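# Flip the serving platter face down onto the drying mat

## Task

Pick up the serving platter, which starts face up, flip it, and lay it face down on the drying mat, then release it. At the end it must not be in contact with any fixed part of the rig (rails, edges, posts, braces, brackets, arm bases or mounts). Once the platter begins to tip, the attempt is over if it is moved quickly, or if it rotates or drops quickly after passing the on-edge position. The task fails if any loose object is still gripped at the end, or if both fingers of a closed gripper are pushing hard down on the platter. Any part that stays in place only because the robot holds it does not count. Anything the robot is touching at the end must not settle more than about a fingernail's thickness once released. Nothing may be pushed or knocked off the table.

## Robot and tools

Robot: two arms, left_arm and right_arm, each ending in a two-finger parallel gripper. Their URDF root links sit at left_arm (-0.011, +0.264, +0.182) m and right_arm (+0.009, -0.275, +0.182) m, both slightly tilted. Mounting plates and the metal frame behind the arms are fixed obstacles; a 'too close' message counts a plate and its side of the frame as part of that arm. Joint ranges (rad), base to gripper: waist -2.618 to 3.054, shoulder 0 to 3.142, elbow 0 to 3.142, wrist pitch -1.571 to 1.571, wrist yaw -1.571 to 1.571, wrist roll -2.094 to 2.094. Elbows cannot quite straighten. A wrist camera mount near each gripper adds bulk.

Frames: the state line, 'left_arm: ... | right_arm: ...', reports each gripper's end_effector_position (metres) and end_effector_quat_wxyz in a single scene frame. Origin is on the table top midway between the arms, +z up, +x out over the table, left_arm on +y. The reported point lies between the finger pads, about 1 cm short of the fingertips. Each gripper's own axes: fingers extend along +z, close and open along y. Printed positions can be wrong, more so at long reach. Arms tend to end a centimetre or more below the commanded height.

execute_actions: argument 'actions' is a list holding one item or none, plus optional 'pictures' (boolean; images come by default). An empty list just reports the current state. A wait item is {"steps": n}, n up to 300, counted from the previous result (your reply time is included). A motion item is {"rows": [...], "steps": k}, k up to 15 (default 15), each step 1/30 s. Rows are used one per step; if fewer rows than steps, the last row repeats. Each row is one list of 14 numbers, each in [-1, 1], covering both arms even if one stays still: dx, dy, dz, rx, ry, rz, opening for left_arm, then the same seven for right_arm. The first six are an offset target, expressed in that gripper's own axes, measured from the gripper pose in the most recent result that showed it (or from the pose at action start if no such result exists yet in the scene, or for later calls within the same reply). Every row is counted from that same reference, not from the row before. Scale: 1.0 equals 0.6 m of translation or 180 degrees; rx, ry, rz form one rotation vector. Opening is absolute, not an offset: +1 fully open (0.094 m), -1 closed. A refused call does nothing.

move: 'target' is one 14-number row laid out exactly like a row above (same offsets, same reference pose, same scale). 'speed' is the top path speed in m/s, 0.002 to 0.5, default 0.25; rotation is capped at twice that in rad/s. Grippers travel straight lines that all finish together, lasting 0.5 to 10 s (cut off at 10 s). Rotation takes the shorter way. Paths ignore obstacles and the other arm; grippers lag, drift and can overshoot speed near full reach. Opening is sent at the start. The result adds a 'move:' line: done, off_target, moving, held or fault, plus any limits (paced = pose clipped; held = some steps blocked, after which motion may jump fast), and each gripper's distance to its target.

wait: 'seconds' 0 to 10; nothing new is sent. zoom_image: 'camera' (cam_head_left, cam_head_right, cam_high; each 672x504) and 'region' [x0, y0, x1, y1] pixels from top-left, at most 504 by 504. read_manual: licence texts only. finished_scene: 'scene' number; ends the scene irreversibly and reports success.

Control details: each step the commanded pose is clipped to within 70 mm and 16 degrees of the measured pose; damped IK favours position over orientation. After an action, an arm continues only to its last clipped pose, so check the result and send the remainder. Zero offsets are not a hold: they pull back to the reference pose and can let an arm sag. To keep an arm still, send in a reply's first call the offset back to its desired pose, zeros afterwards, raising the aim if it still droops. 'Hand target' lines show where the controller is currently driving each gripper. 'pose unreachable' means the clearance check altered or blocked that arm's command; HELD marks steps not sent.

Gripping: grip_measured is the measured finger opening on the command scale (the last joint value gives metres); readings can be off by about 1 mm. To grip, command roughly 0.03 below grip_measured; smaller differences grip more gently. Pad force is about 50-62 N, lower on thin parts, with a brief spike at contact.

Cautions: move slowly once the platter starts tipping and let it pass the on-edge point gently, not falling or spinning quickly. Do not slam into things; faster contact and targets set deeper past contact push harder. Keep the arms from colliding or pressing on each other. Release the platter fully before ending and do not leave a closed gripper pressing on it. Keep everything on the table and the platter clear of fixed rig parts. Holding loads heats motors: MOTOR HOT warns at 75 °C, 90 °C pauses that arm 10 s, 100 °C makes it drop; these appear as OVER-TEMPERATURE FAULT lines. Loose objects may occasionally be nudged by outside pushes. The simulation keeps running while you think, and shorter, smoother, lower-effort motion is preferred.

Each tool is called after "Call:" in YAML: its name, and indented under it one key for each argument.

## Session

Call:
execute_actions:
  actions: []

Scene clock: 0.00 s of 3974.00 s.
left_arm: end_effector_position=(+0.2825, +0.2039, +0.1724) grip_measured=+1.000 end_effector_quat_wxyz=(+0.019, +0.447, +0.885, +0.132) | right_arm: end_effector_position=(+0.1075, -0.5421, +0.1990) grip_measured=+1.000 end_effector_quat_wxyz=(+0.158, +0.799, +0.579, +0.026)
Joint positions: left_arm=[-0.511  1.524  0.863 -0.723 -0.528  0.435  0.094] | right_arm=[-1.547  1.203  0.668 -0.613 -0.469  0.445  0.094]
Joint velocities: left_arm=[ 0.002  0.012 -0.007 -0.022  0.007 -0.007  0.   ] | right_arm=[ 0.002 -0.007 -0.012 -0.007 -0.022 -0.037  0.   ]
Hand target (left_arm): +0.284, +0.203, +0.174; +0.022, +0.447, +0.884, +0.133
Hand target (right_arm): +0.107, -0.544, +0.201; +0.160, +0.799, +0.580, +0.024

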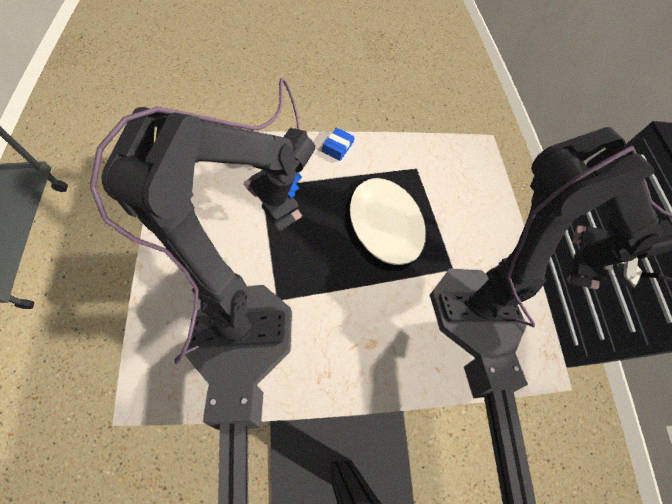

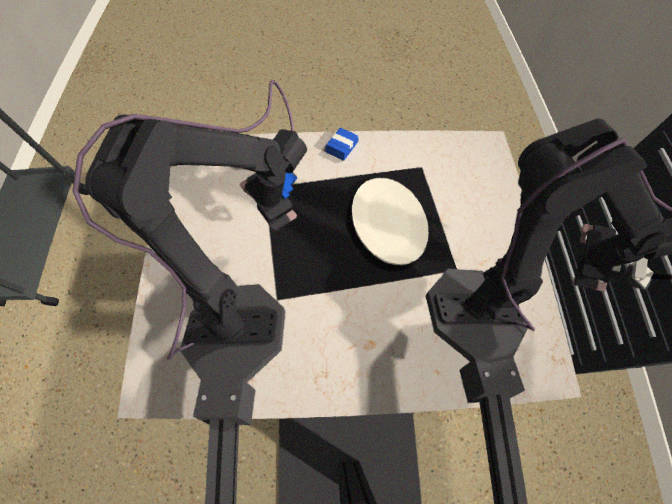

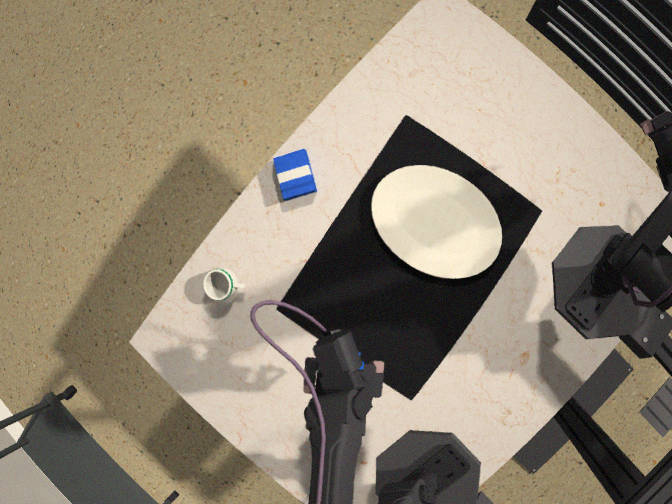

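Call:
zoom_image:
  camera: "cam_head_left"
  region: [300,150,480,290]

Call:
zoom_image:
  camera: "cam_high"
  region: [340,140,540,300]

Region (300, 150, 480, 290) of cam_head_left's 672x504 image, scaled by 2.800, with more detail than that image has.

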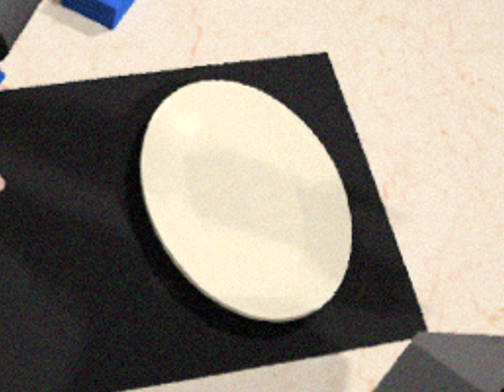

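Region (340, 140, 540, 300) of cam_high's 672x504 image, scaled by 2.520, with more detail than that image has; it fills the top 403 rows of this view, and the rest is white.

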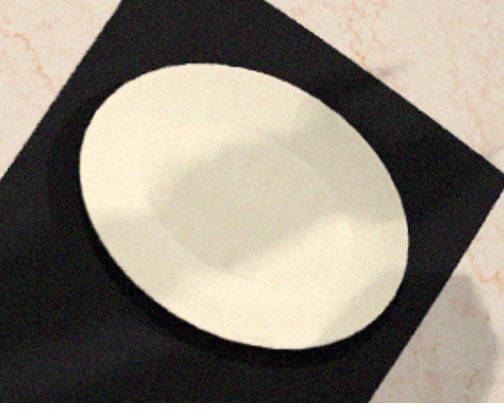

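Call:
move:
  target: [-0.233,-0.217,0.082,0.376,-0.181,-0.367,1,0,0,0,0,0,0,1]

Scene clock: 44.20 s of 3974.00 s.
left_arm: end_effector_position=(+0.2929, +0.0331, +0.0849) grip_measured=+1.000 end_effector_quat_wxyz=(+0.094, -0.123, +0.857, -0.492) | right_arm: end_effector_position=(+0.1075, -0.5421, +0.1990) grip_measured=+1.000 end_effector_quat_wxyz=(+0.158, +0.799, +0.579, +0.026)
Joint positions: left_arm=[-0.32   2.155  0.517  0.957  0.596 -0.746  0.094] | right_arm=[-1.547  1.203  0.668 -0.613 -0.469  0.445  0.094]
Joint velocities: left_arm=[ 0.002 -0.017 -0.002  0.007 -0.037 -0.11   0.   ] | right_arm=[ 0.002  0.007  0.012 -0.066 -0.007  0.081  0.   ]
Hand target (left_arm): +0.275, +0.028, +0.082; +0.071, -0.117, +0.858, -0.495
Hand target (right_arm): +0.107, -0.542, +0.199; +0.158, +0.799, +0.579, +0.026
Off the commanded pose (left_arm): 0.022 m, 3 deg.
Off the commanded pose (right_arm): 0.000 m, 0 deg.
After step 90, 36.87 s passed at rest.
move: off_target (left_arm)

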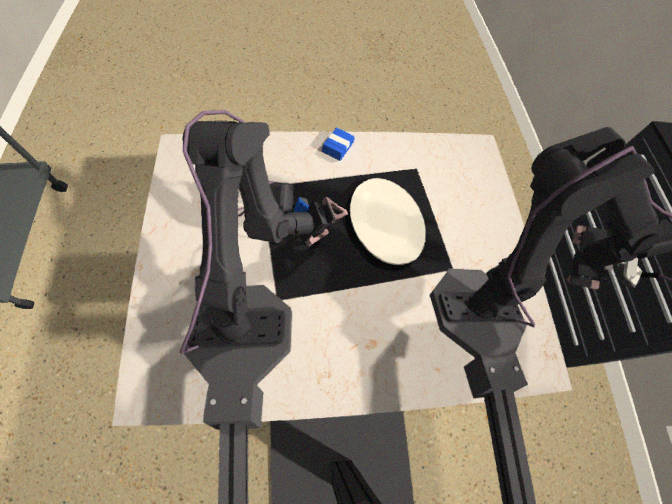

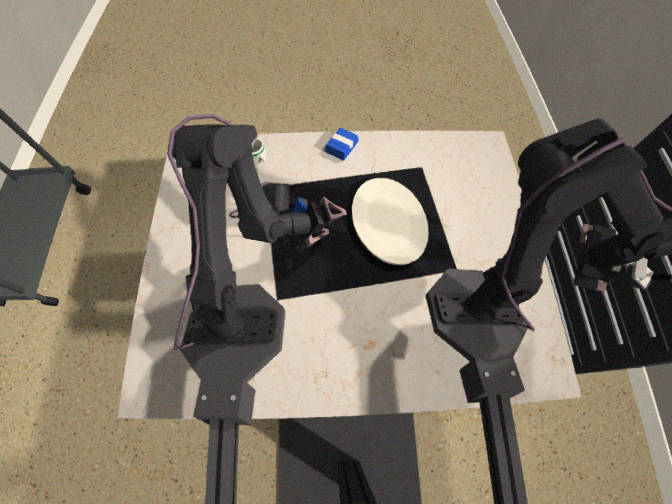

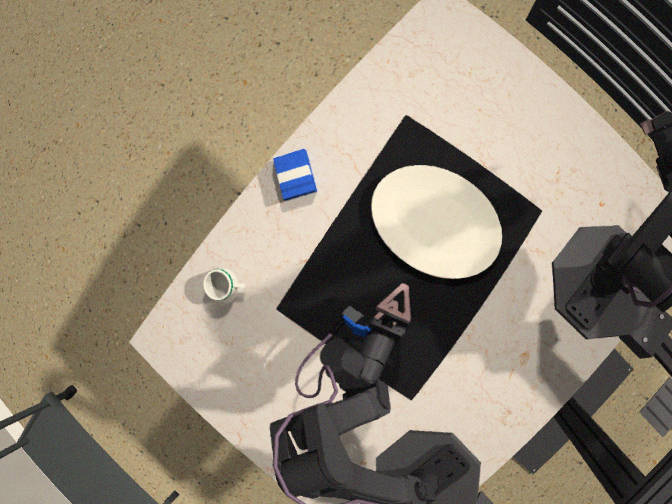

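Call:
move:
  target: [0.02,0,0.09,0,0,0,-0.1,0,0,0,0,0,0,1]
  speed: 0.08

Call:
zoom_image:
  camera: "cam_high"
  region: [330,200,490,340]

Call:
zoom_image:
  camera: "cam_head_right"
  region: [290,160,430,280]

Scene clock: 55.53 s of 3974.00 s.
left_arm: end_effector_position=(+0.2947, -0.0082, +0.0586) grip_measured=-0.098 end_effector_quat_wxyz=(+0.091, -0.126, +0.858, -0.489) | right_arm: end_effector_position=(+0.1075, -0.5421, +0.1990) grip_measured=+1.000 end_effector_quat_wxyz=(+0.158, +0.799, +0.579, +0.026)
Joint positions: left_arm=[-0.433  2.332  0.636  1.052  0.501 -0.832  0.042] | right_arm=[-1.547  1.203  0.668 -0.613 -0.469  0.445  0.094]
Joint velocities: left_arm=[-0.022 -0.007 -0.007  0.007 -0.095 -0.022  0.   ] | right_arm=[-0.022  0.002  0.007  0.066 -0.022  0.037  0.   ]
Hand target (left_arm): +0.297, -0.015, +0.058; +0.094, -0.123, +0.857, -0.492
Hand target (right_arm): +0.107, -0.542, +0.199; +0.158, +0.799, +0.579, +0.026
Off the commanded pose (left_arm): 0.007 m, 1 deg.
Off the commanded pose (right_arm): 0.000 m, 0 deg.
After step 90, 7.23 s passed at rest.
move: done

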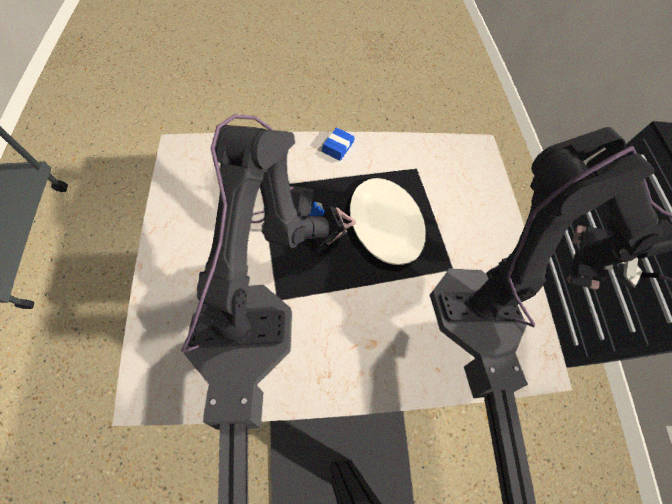

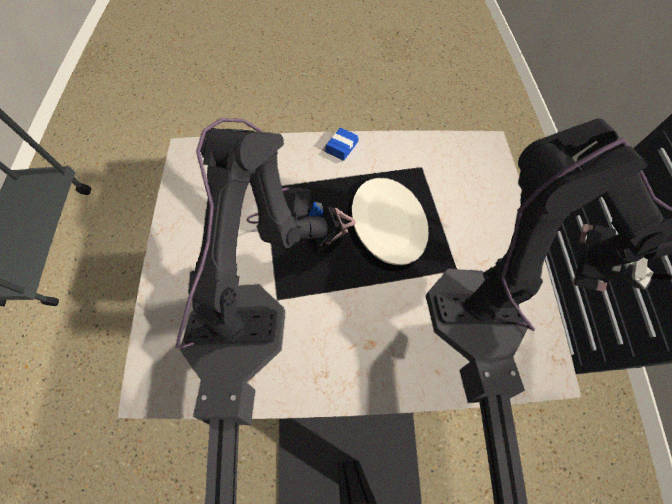

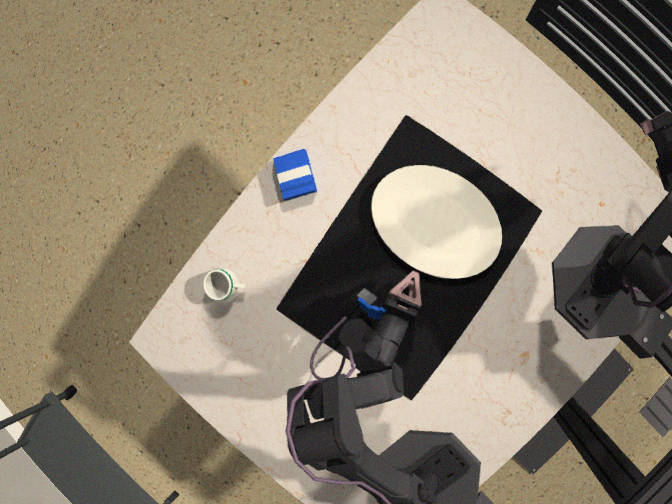

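Region (330, 200, 490, 340) of cam_high's 672x504 image, scaled by 3.150, with more detail than that image has; it fills the top 441 rows of this view, and the rest is white.

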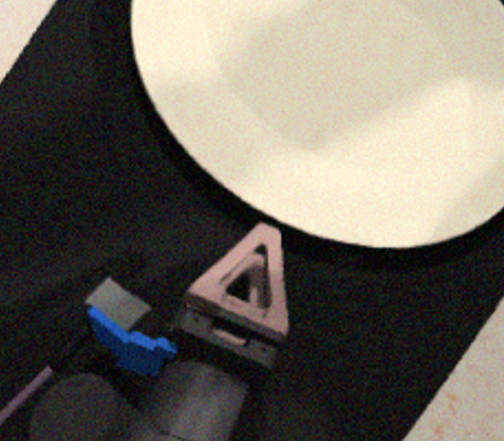

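Region (290, 160, 430, 280) of cam_head_right's 672x504 image, scaled by 3.600, with more detail than that image has; it fills the top 432 rows of this view, and the rest is white.

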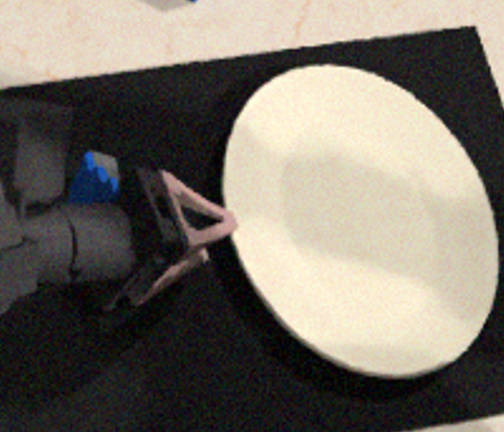

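Call:
move:
  target: [0,0.04,0.023,0,0,0,-0.1,0,0,0,0,0,0,1]
  speed: 0.05

Call:
move:
  target: [0,-0.03,0.065,0,0,0,-0.1,0,0,0,0,0,0,1]
  speed: 0.04

Call:
zoom_image:
  camera: "cam_head_right"
  region: [290,160,430,280]

Call:
zoom_image:
  camera: "cam_high"
  region: [330,200,490,340]

Scene clock: 64.20 s of 3974.00 s.
left_arm: end_effector_position=(+0.2911, -0.0064, +0.0326) grip_measured=-0.098 end_effector_quat_wxyz=(+0.086, -0.133, +0.861, -0.483) | right_arm: end_effector_position=(+0.1075, -0.5421, +0.1990) grip_measured=+1.000 end_effector_quat_wxyz=(+0.158, +0.799, +0.579, +0.026)
Joint positions: left_arm=[-0.416  2.44   0.674  1.101  0.503 -0.827  0.042] | right_arm=[-1.547  1.203  0.668 -0.613 -0.469  0.445  0.094]
Joint velocities: left_arm=[-0.002  0.002  0.007 -0.022  0.051 -0.037 -0.001] | right_arm=[0.007 0.022 0.002 0.022 0.007 0.007 0.   ]
Hand target (left_arm): +0.296, -0.008, +0.031; +0.091, -0.126, +0.858, -0.489
Hand target (right_arm): +0.107, -0.542, +0.199; +0.158, +0.799, +0.579, +0.026
Off the commanded pose (left_arm): 0.005 m, 1 deg.
Off the commanded pose (right_arm): 0.000 m, 0 deg.
After step 90, 4.83 s passed at rest.
move: done

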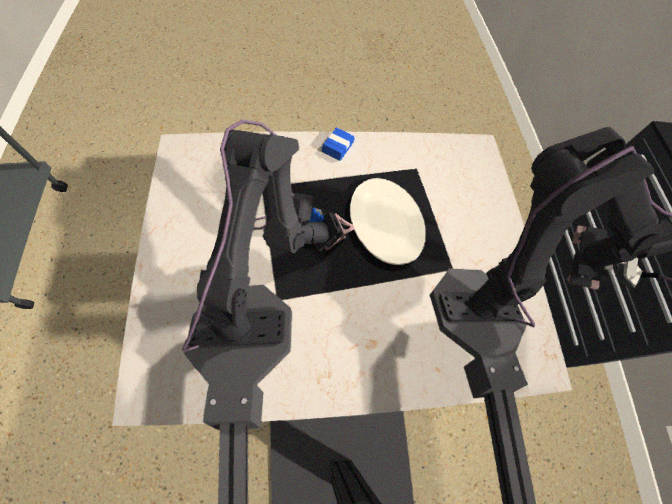

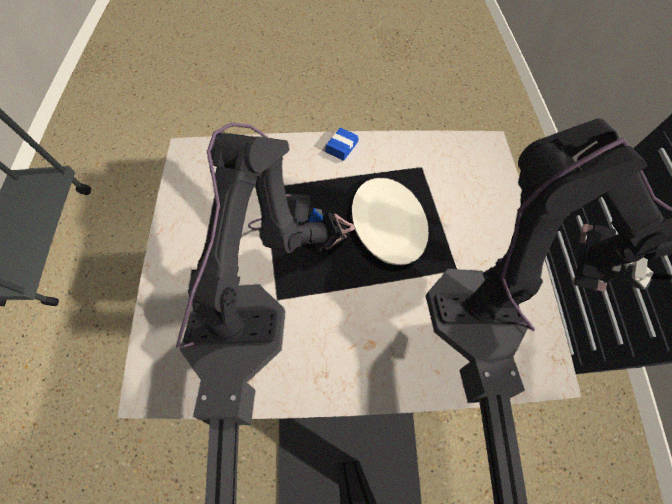

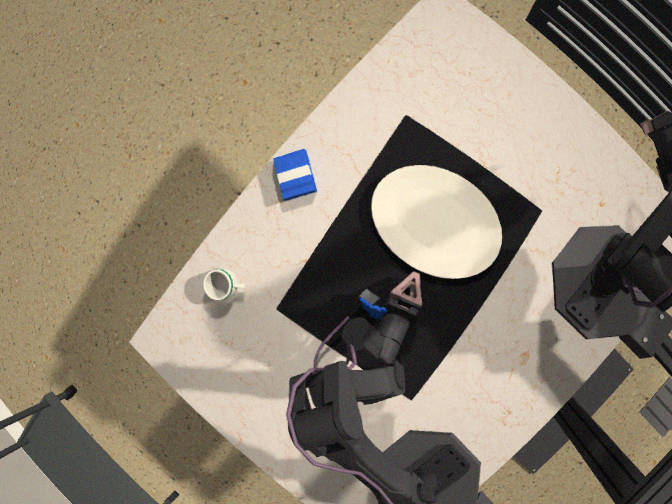

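Scene clock: 65.53 s of 3974.00 s.
left_arm: end_effector_position=(+0.3084, -0.0406, +0.0336) grip_measured=-0.098 end_effector_quat_wxyz=(+0.095, -0.134, +0.858, -0.486) | right_arm: end_effector_position=(+0.1075, -0.5421, +0.1990) grip_measured=+1.000 end_effector_quat_wxyz=(+0.158, +0.799, +0.579, +0.026)
Joint positions: left_arm=[-0.493  2.471  0.79   1.061  0.437 -0.884  0.042] | right_arm=[-1.547  1.203  0.668 -0.613 -0.469  0.445  0.094]
Joint velocities: left_arm=[ 0.007  0.017 -0.007  0.037 -0.037 -0.022 -0.   ] | right_arm=[-0.007 -0.012 -0.022  0.022  0.037 -0.037  0.   ]
Hand target (left_arm): +0.305, -0.046, +0.028; +0.086, -0.132, +0.862, -0.482
Hand target (right_arm): +0.107, -0.542, +0.199; +0.158, +0.799, +0.579, +0.026
Off the commanded pose (left_arm): 0.009 m, 1 deg.
Off the commanded pose (right_arm): 0.000 m, 0 deg.
move: done

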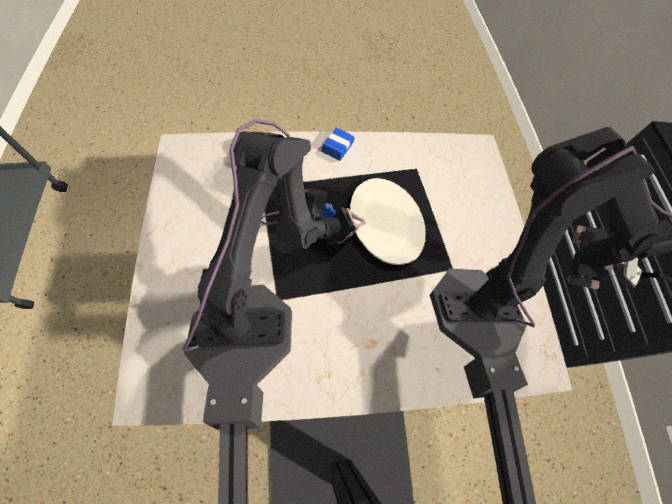

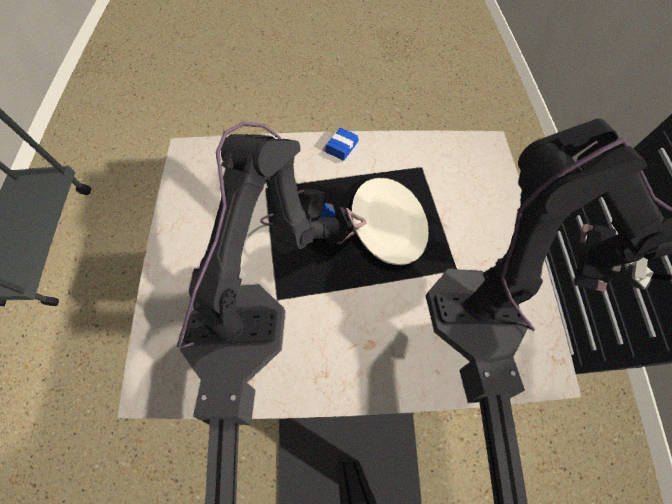

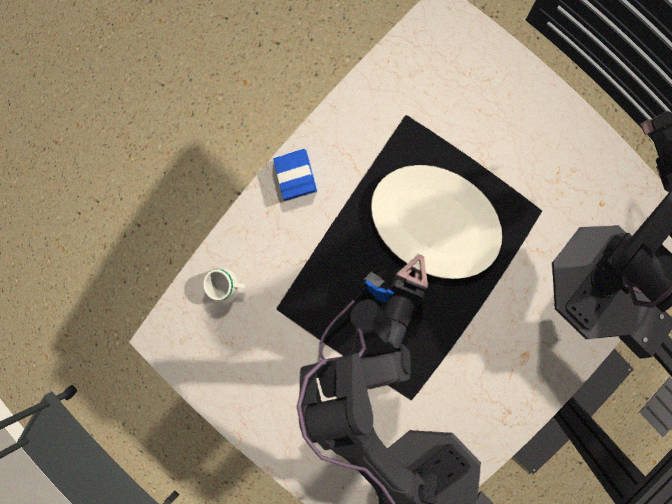

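Region (290, 160, 430, 280) of cam_head_right's 672x504 image, scaled by 3.600, with more detail than that image has; it fills the top 432 rows of this view, and the rest is white.

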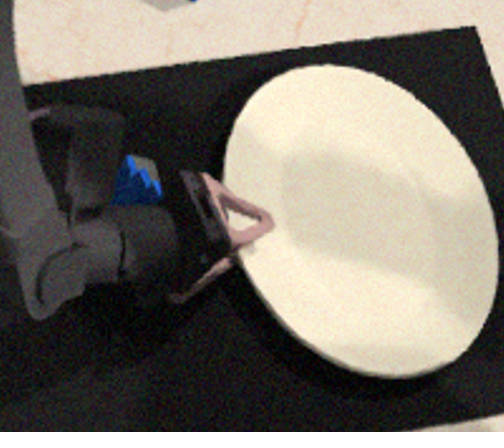

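Region (330, 200, 490, 340) of cam_high's 672x504 image, scaled by 3.150, with more detail than that image has; it fills the top 441 rows of this view, and the rest is white.

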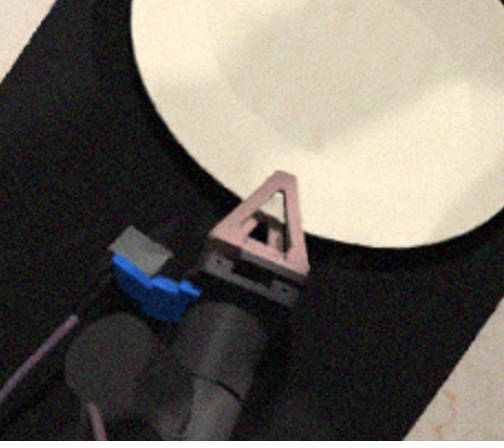

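Rim between fingers. A bit deeper, then close.

Call:
move:
  target: [0,-0.008,0.022,0,0,0,-0.1,0,0,0,0,0,0,1]
  speed: 0.03

Call:
move:
  target: [0,0,0,0,0,0,-1,0,0,0,0,0,0,1]

Call:
move:
  target: [0,-0.26,-0.15,0,0,0,-1,0,0,0,0,0,0,1]
  speed: 0.05

Scene clock: 76.93 s of 3974.00 s.
left_arm: end_effector_position=(+0.3173, -0.0466, +0.0367) grip_measured=-0.098 end_effector_quat_wxyz=(+0.104, -0.137, +0.855, -0.489) | right_arm: end_effector_position=(+0.1075, -0.5421, +0.1990) grip_measured=+1.000 end_effector_quat_wxyz=(+0.158, +0.799, +0.579, +0.026)
Joint positions: left_arm=[-0.503  2.472  0.819  1.056  0.421 -0.896  0.042] | right_arm=[-1.547  1.203  0.668 -0.613 -0.469  0.445  0.094]
Joint velocities: left_arm=[-0.012  0.012 -0.002 -0.051 -0.022 -0.007  0.001] | right_arm=[ 0.007 -0.032 -0.007 -0.037  0.066 -0.051  0.   ]
Hand target (left_arm): +0.313, -0.053, +0.031; +0.095, -0.134, +0.858, -0.486
Hand target (right_arm): +0.107, -0.542, +0.199; +0.158, +0.799, +0.579, +0.026
Off the commanded pose (left_arm): 0.010 m, 1 deg.
Off the commanded pose (right_arm): 0.000 m, 0 deg.
After step 90, 7.63 s passed at rest.
move: done

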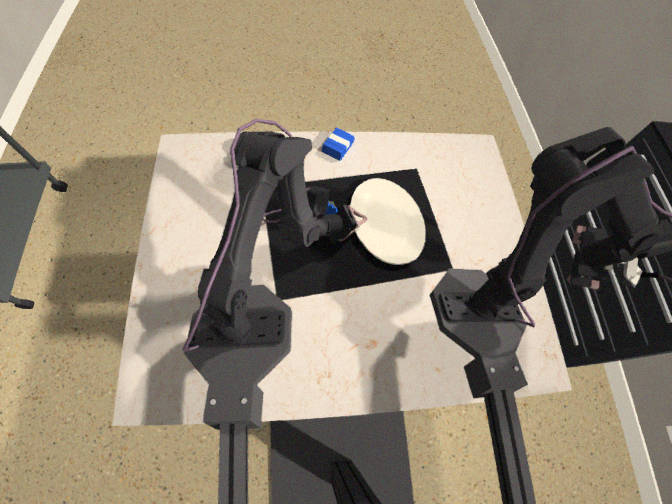

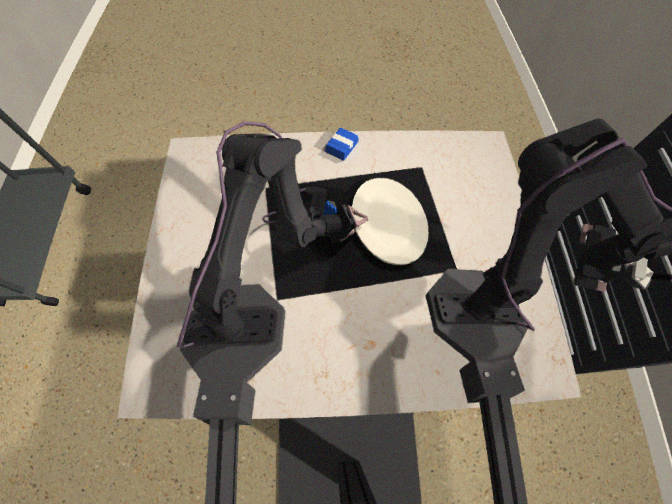

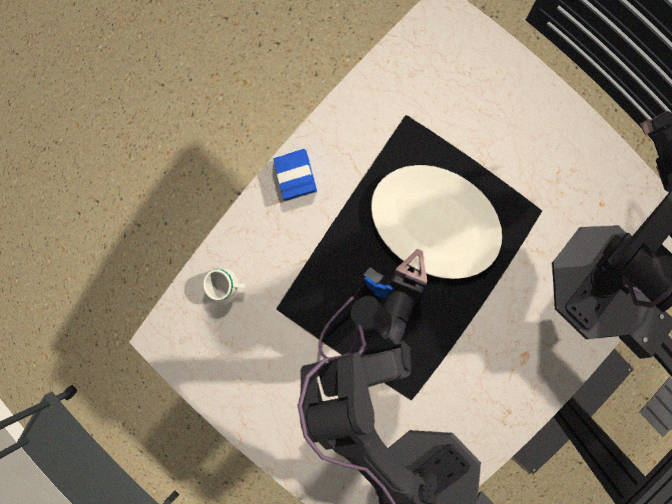

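Scene clock: 77.43 s of 3974.00 s.
left_arm: end_effector_position=(+0.3196, -0.0478, +0.0425) grip_measured=-0.836 end_effector_quat_wxyz=(+0.108, -0.131, +0.848, -0.502) | right_arm: end_effector_position=(+0.1075, -0.5421, +0.1990) grip_measured=+1.000 end_effector_quat_wxyz=(+0.158, +0.799, +0.579, +0.026)
Joint positions: left_arm=[-0.497  2.472  0.817  1.084  0.448 -0.894  0.008] | right_arm=[-1.547  1.203  0.668 -0.613 -0.469  0.445  0.094]
Joint velocities: left_arm=[-0.007 -0.012  0.007 -0.037 -0.051 -0.037  0.   ] | right_arm=[-0.007 -0.012  0.007 -0.022 -0.022  0.022  0.   ]
Hand target (left_arm): +0.317, -0.046, +0.037; +0.104, -0.137, +0.855, -0.489
Hand target (right_arm): +0.107, -0.542, +0.199; +0.158, +0.799, +0.579, +0.026
Off the commanded pose (left_arm): 0.006 m, 2 deg.
Off the commanded pose (right_arm): 0.000 m, 0 deg.
move: done

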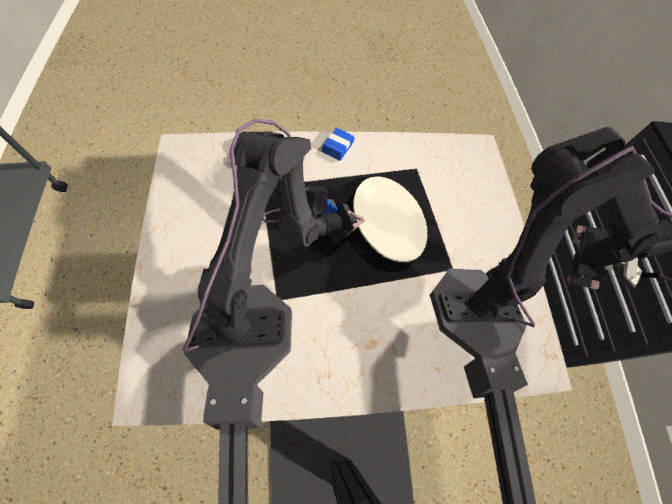

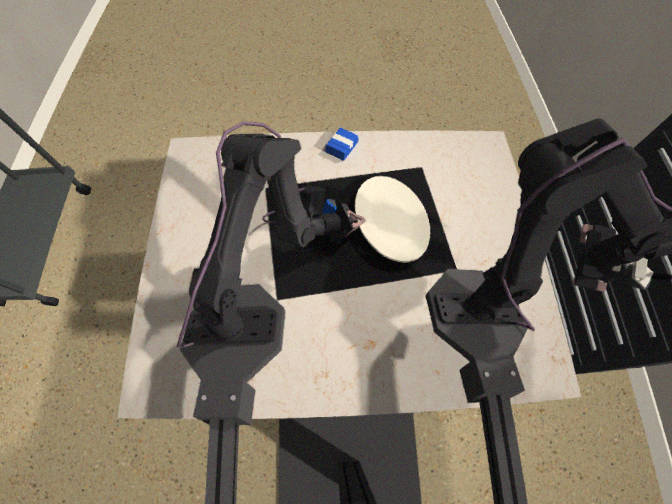

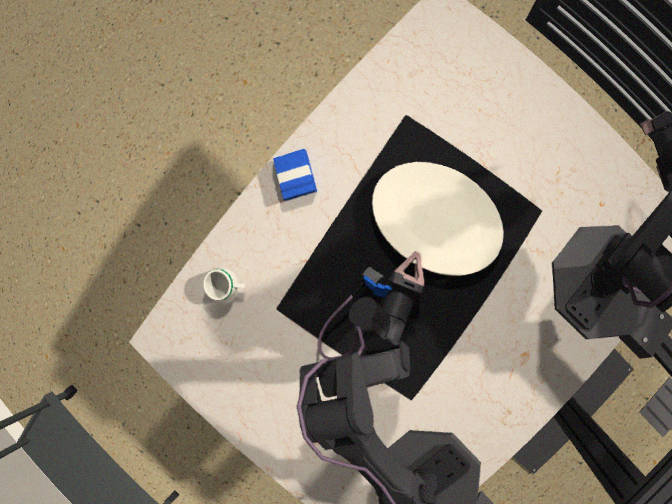

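Scene clock: 83.30 s of 3974.00 s.
left_arm: end_effector_position=(+0.2695, +0.0102, +0.1608) grip_measured=-0.876 end_effector_quat_wxyz=(+0.041, -0.160, +0.938, -0.304) | right_arm: end_effector_position=(+0.1075, -0.5421, +0.1990) grip_measured=+1.000 end_effector_quat_wxyz=(+0.158, +0.799, +0.579, +0.026)
Joint positions: left_arm=[-0.674  1.655  0.709 -0.003  0.084 -0.965  0.006] | right_arm=[-1.547  1.203  0.668 -0.613 -0.469  0.445  0.094]
Joint velocities: left_arm=[ 0.002  0.022 -0.017 -0.066 -0.022 -0.051  0.   ] | right_arm=[-0.007  0.007 -0.007  0.022  0.007  0.022  0.   ]
Hand target (left_arm): +0.300, -0.033, +0.227; +0.080, -0.137, +0.892, -0.423
Hand target (right_arm): +0.107, -0.542, +0.199; +0.158, +0.799, +0.579, +0.026
Off the commanded pose (left_arm): 0.092 m, 26 deg; orientation clipped at the last step of the last action.
Off the commanded pose (right_arm): 0.000 m, 0 deg.
move: off_target (left_arm); limits=paced

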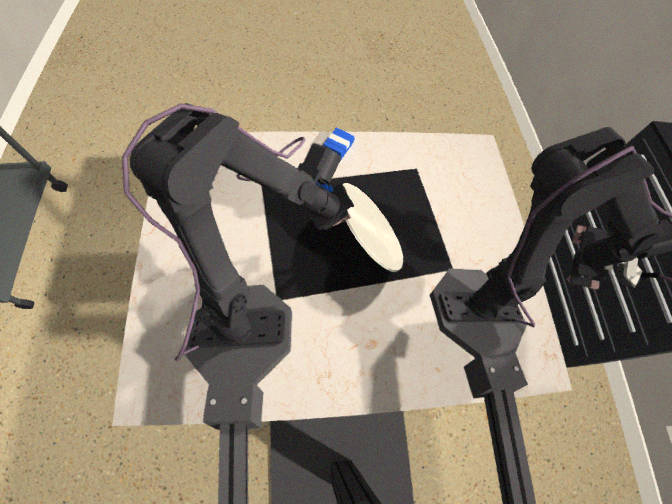

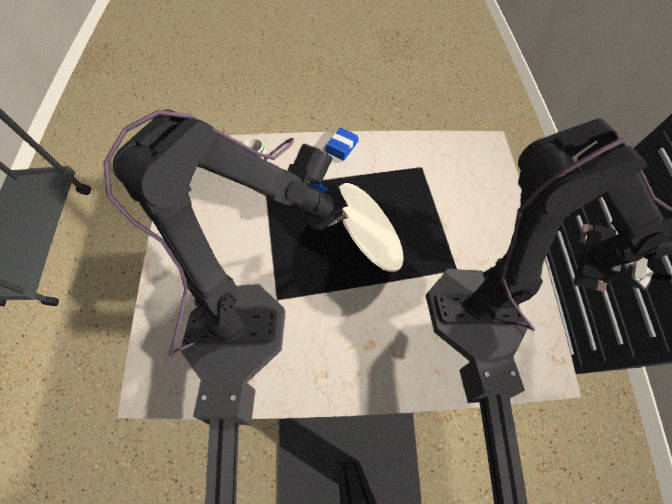

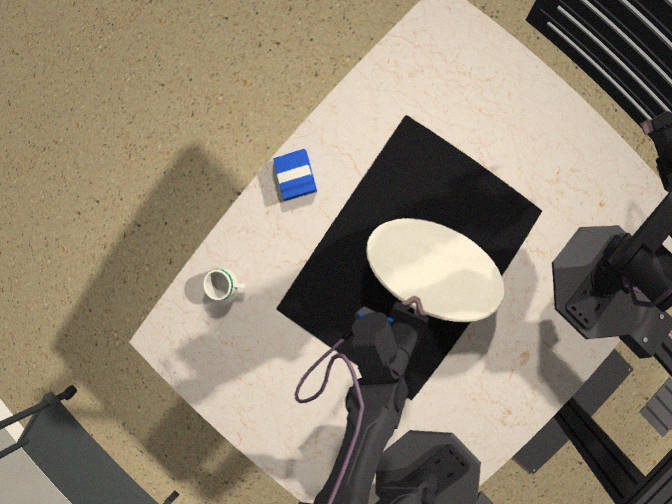

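Call:
move:
  target: [0,-0.11,-0.15,-0.2,0,0,-1,0,0,0,0,0,0,1]
  speed: 0.04

Scene clock: 108.57 s of 3974.00 s.
left_arm: end_effector_position=(+0.2727, +0.0219, +0.2504) grip_measured=-0.876 end_effector_quat_wxyz=(-0.018, -0.168, +0.985, +0.023) | right_arm: end_effector_position=(+0.1075, -0.5421, +0.1990) grip_measured=+1.000 end_effector_quat_wxyz=(+0.158, +0.799, +0.579, +0.026)
Joint positions: left_arm=[-0.895  1.932  1.612 -1.266 -0.291 -1.268  0.006] | right_arm=[-1.547  1.203  0.668 -0.613 -0.469  0.445  0.094]
Joint velocities: left_arm=[-0.012  0.002  0.002 -0.125 -0.022 -0.037 -0.001] | right_arm=[ 0.007  0.007 -0.012 -0.007 -0.007 -0.037  0.   ]
Hand target (left_arm): +0.272, +0.013, +0.274; -0.012, -0.164, +0.986, +0.001
Hand target (right_arm): +0.107, -0.542, +0.199; +0.158, +0.799, +0.579, +0.026
Off the commanded pose (left_arm): 0.025 m, 3 deg.
Off the commanded pose (right_arm): 0.000 m, 0 deg.
After step 90, 14.23 s passed at rest.
move: off_target (left_arm)

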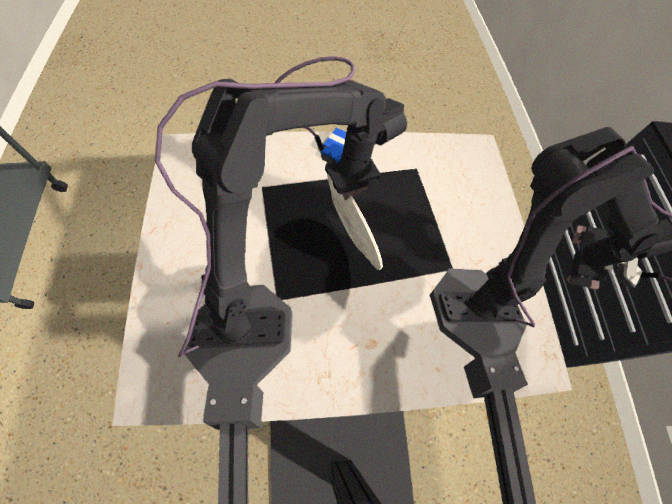

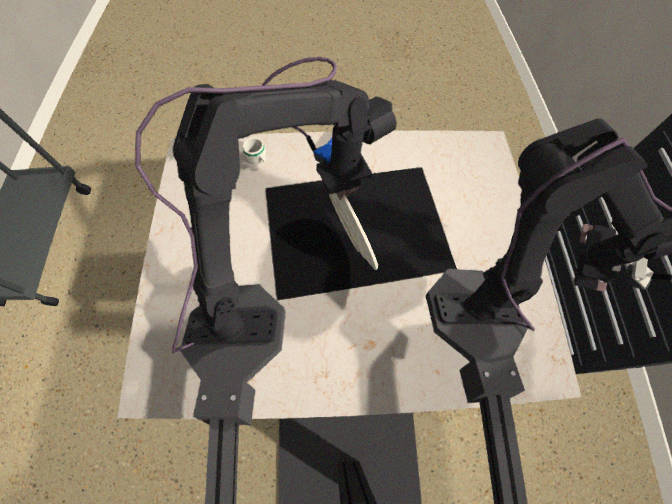

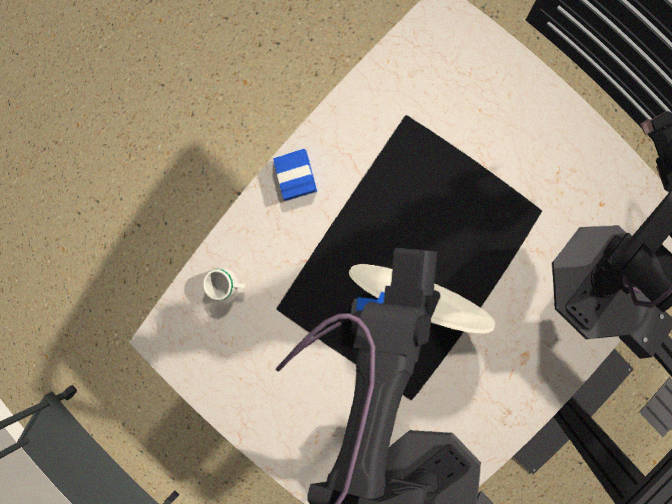

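Call:
move:
  target: [0,0,-0.04,0,0,0.5,-1,0,0,0,0,0,0,1]
  speed: 0.12

Call:
move:
  target: [0,0,-0.03,0,0,0.5,-1,0,0,0,0,0,0,1]
  speed: 0.12

Scene clock: 130.40 s of 3974.00 s.
left_arm: end_effector_position=(+0.2762, +0.0234, +0.2475) grip_measured=-0.876 end_effector_quat_wxyz=(-0.040, +0.567, +0.823, +0.014) | right_arm: end_effector_position=(+0.1075, -0.5421, +0.1990) grip_measured=+1.000 end_effector_quat_wxyz=(+0.158, +0.799, +0.579, +0.026)
Joint positions: left_arm=[-0.889  1.963  1.644 -1.293 -0.303  0.275  0.006] | right_arm=[-1.547  1.203  0.668 -0.613 -0.469  0.445  0.094]
Joint velocities: left_arm=[ 0.012 -0.002 -0.002 -0.022 -0.022  0.037 -0.001] | right_arm=[ 0.002 -0.012 -0.027 -0.066 -0.066 -0.037  0.   ]
Hand target (left_arm): +0.274, +0.022, +0.273; -0.028, +0.578, +0.816, +0.003
Hand target (right_arm): +0.107, -0.542, +0.199; +0.158, +0.799, +0.579, +0.026
Off the commanded pose (left_arm): 0.027 m, 2 deg.
Off the commanded pose (right_arm): 0.000 m, 0 deg.
After step 90, 11.87 s passed at rest.
move: off_target (left_arm)

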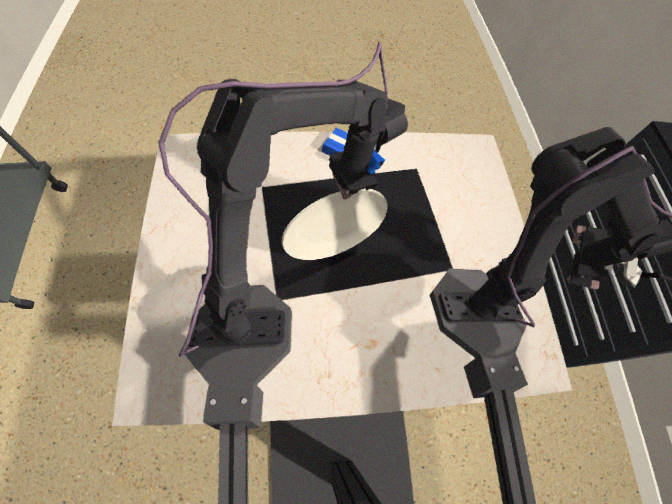

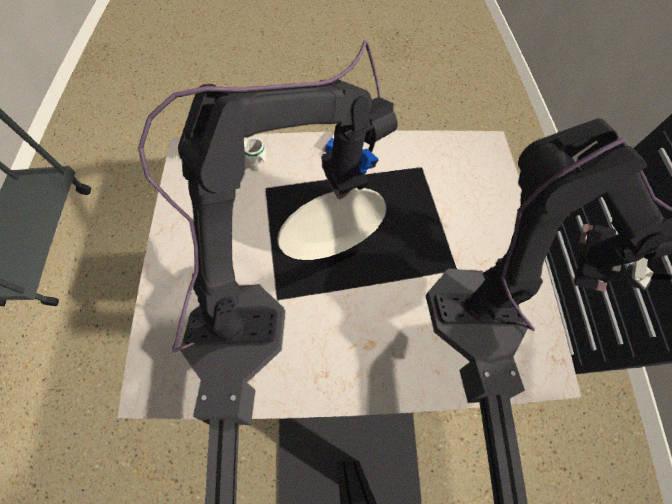

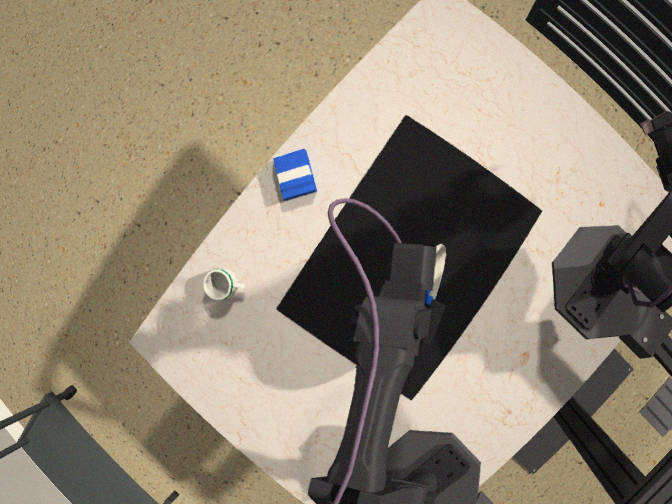

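Scene clock: 137.37 s of 3974.00 s.
left_arm: end_effector_position=(+0.2741, +0.0228, +0.2376) grip_measured=-0.876 end_effector_quat_wxyz=(-0.049, +0.980, +0.190, -0.026) | right_arm: end_effector_position=(+0.1075, -0.5421, +0.1990) grip_measured=+1.000 end_effector_quat_wxyz=(+0.158, +0.799, +0.579, +0.026)
Joint positions: left_arm=[-0.884  1.991  1.644 -1.291 -0.299  1.824  0.006] | right_arm=[-1.547  1.203  0.668 -0.613 -0.469  0.445  0.094]
Joint velocities: left_arm=[ 0.012 -0.007  0.002 -0.037 -0.037 -0.007 -0.001] | right_arm=[ 0.007 -0.007 -0.007  0.051  0.022 -0.007  0.   ]
Hand target (left_arm): +0.277, +0.023, +0.264; -0.037, +0.983, +0.181, -0.017
Hand target (right_arm): +0.107, -0.542, +0.199; +0.158, +0.799, +0.579, +0.026
Off the commanded pose (left_arm): 0.028 m, 2 deg.
Off the commanded pose (right_arm): 0.000 m, 0 deg.
move: off_target (left_arm)

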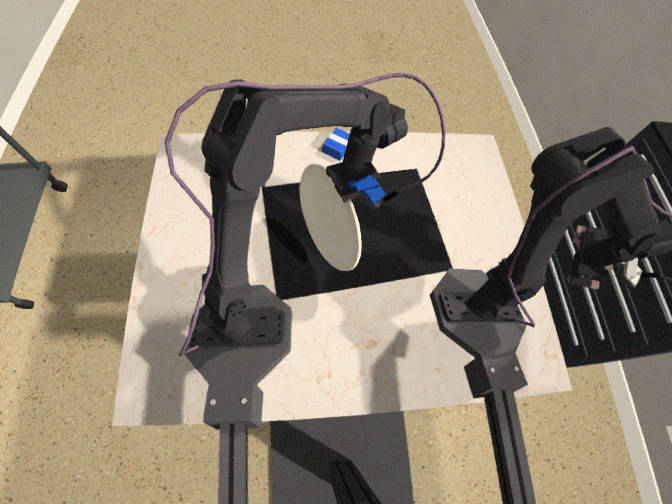

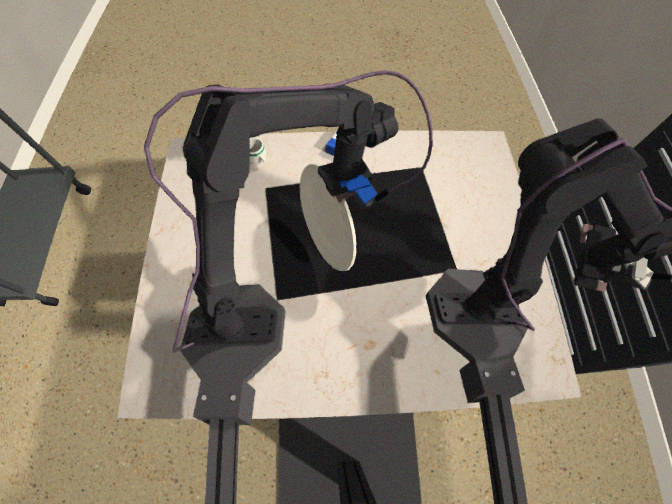

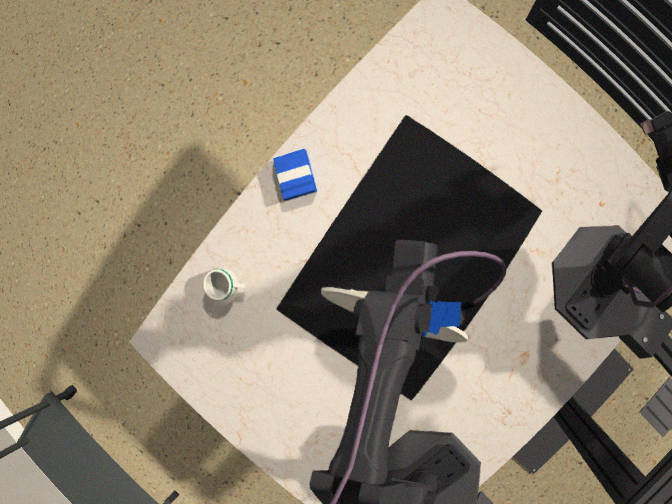

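Call:
move:
  target: [0.01,0.11,0.03,-0.25,0,0,-1,0,0,0,0,0,0,1]
  speed: 0.05

Scene clock: 159.43 s of 3974.00 s.
left_arm: end_effector_position=(+0.2829, -0.0014, +0.2044) grip_measured=-0.708 end_effector_quat_wxyz=(+0.234, +0.953, +0.189, +0.032) | right_arm: end_effector_position=(+0.1075, -0.5421, +0.1990) grip_measured=+1.000 end_effector_quat_wxyz=(+0.158, +0.799, +0.579, +0.026)
Joint positions: left_arm=[-0.774  1.654  0.984 -0.391 -0.065  2.044  0.014] | right_arm=[-1.547  1.203  0.668 -0.613 -0.469  0.445  0.094]
Joint velocities: left_arm=[-0.012  0.012 -0.027  0.081 -0.007 -0.007  0.   ] | right_arm=[ 0.002 -0.022  0.007 -0.007 -0.037 -0.022  0.   ]
Hand target (left_arm): +0.301, -0.030, +0.216; +0.318, +0.929, +0.183, +0.049
Hand target (right_arm): +0.107, -0.542, +0.199; +0.158, +0.799, +0.579, +0.026
Off the commanded pose (left_arm): 0.039 m, 12 deg.
Off the commanded pose (right_arm): 0.000 m, 0 deg.
After step 90, 10.90 s passed at rest.
move: off_target (left_arm)

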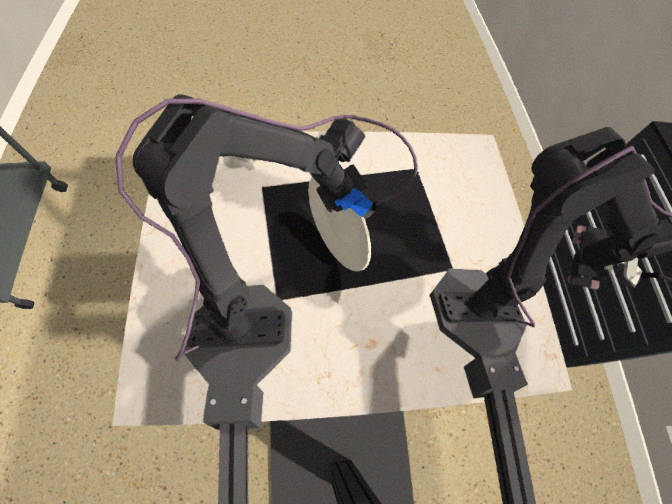

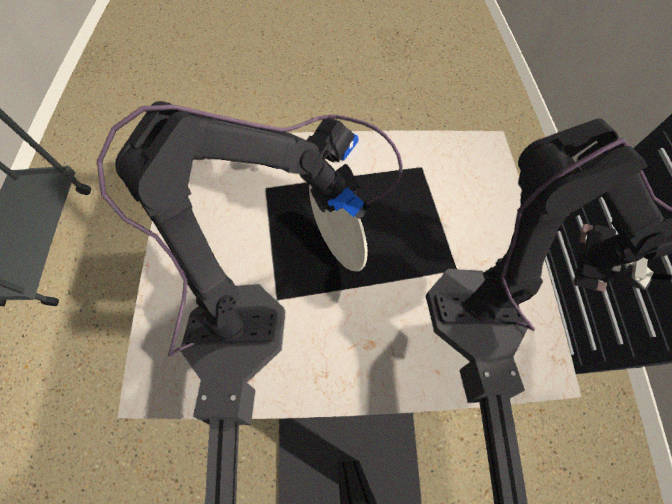

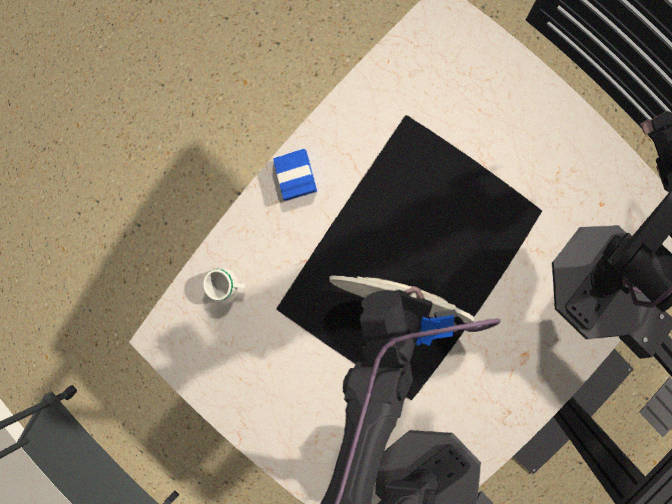

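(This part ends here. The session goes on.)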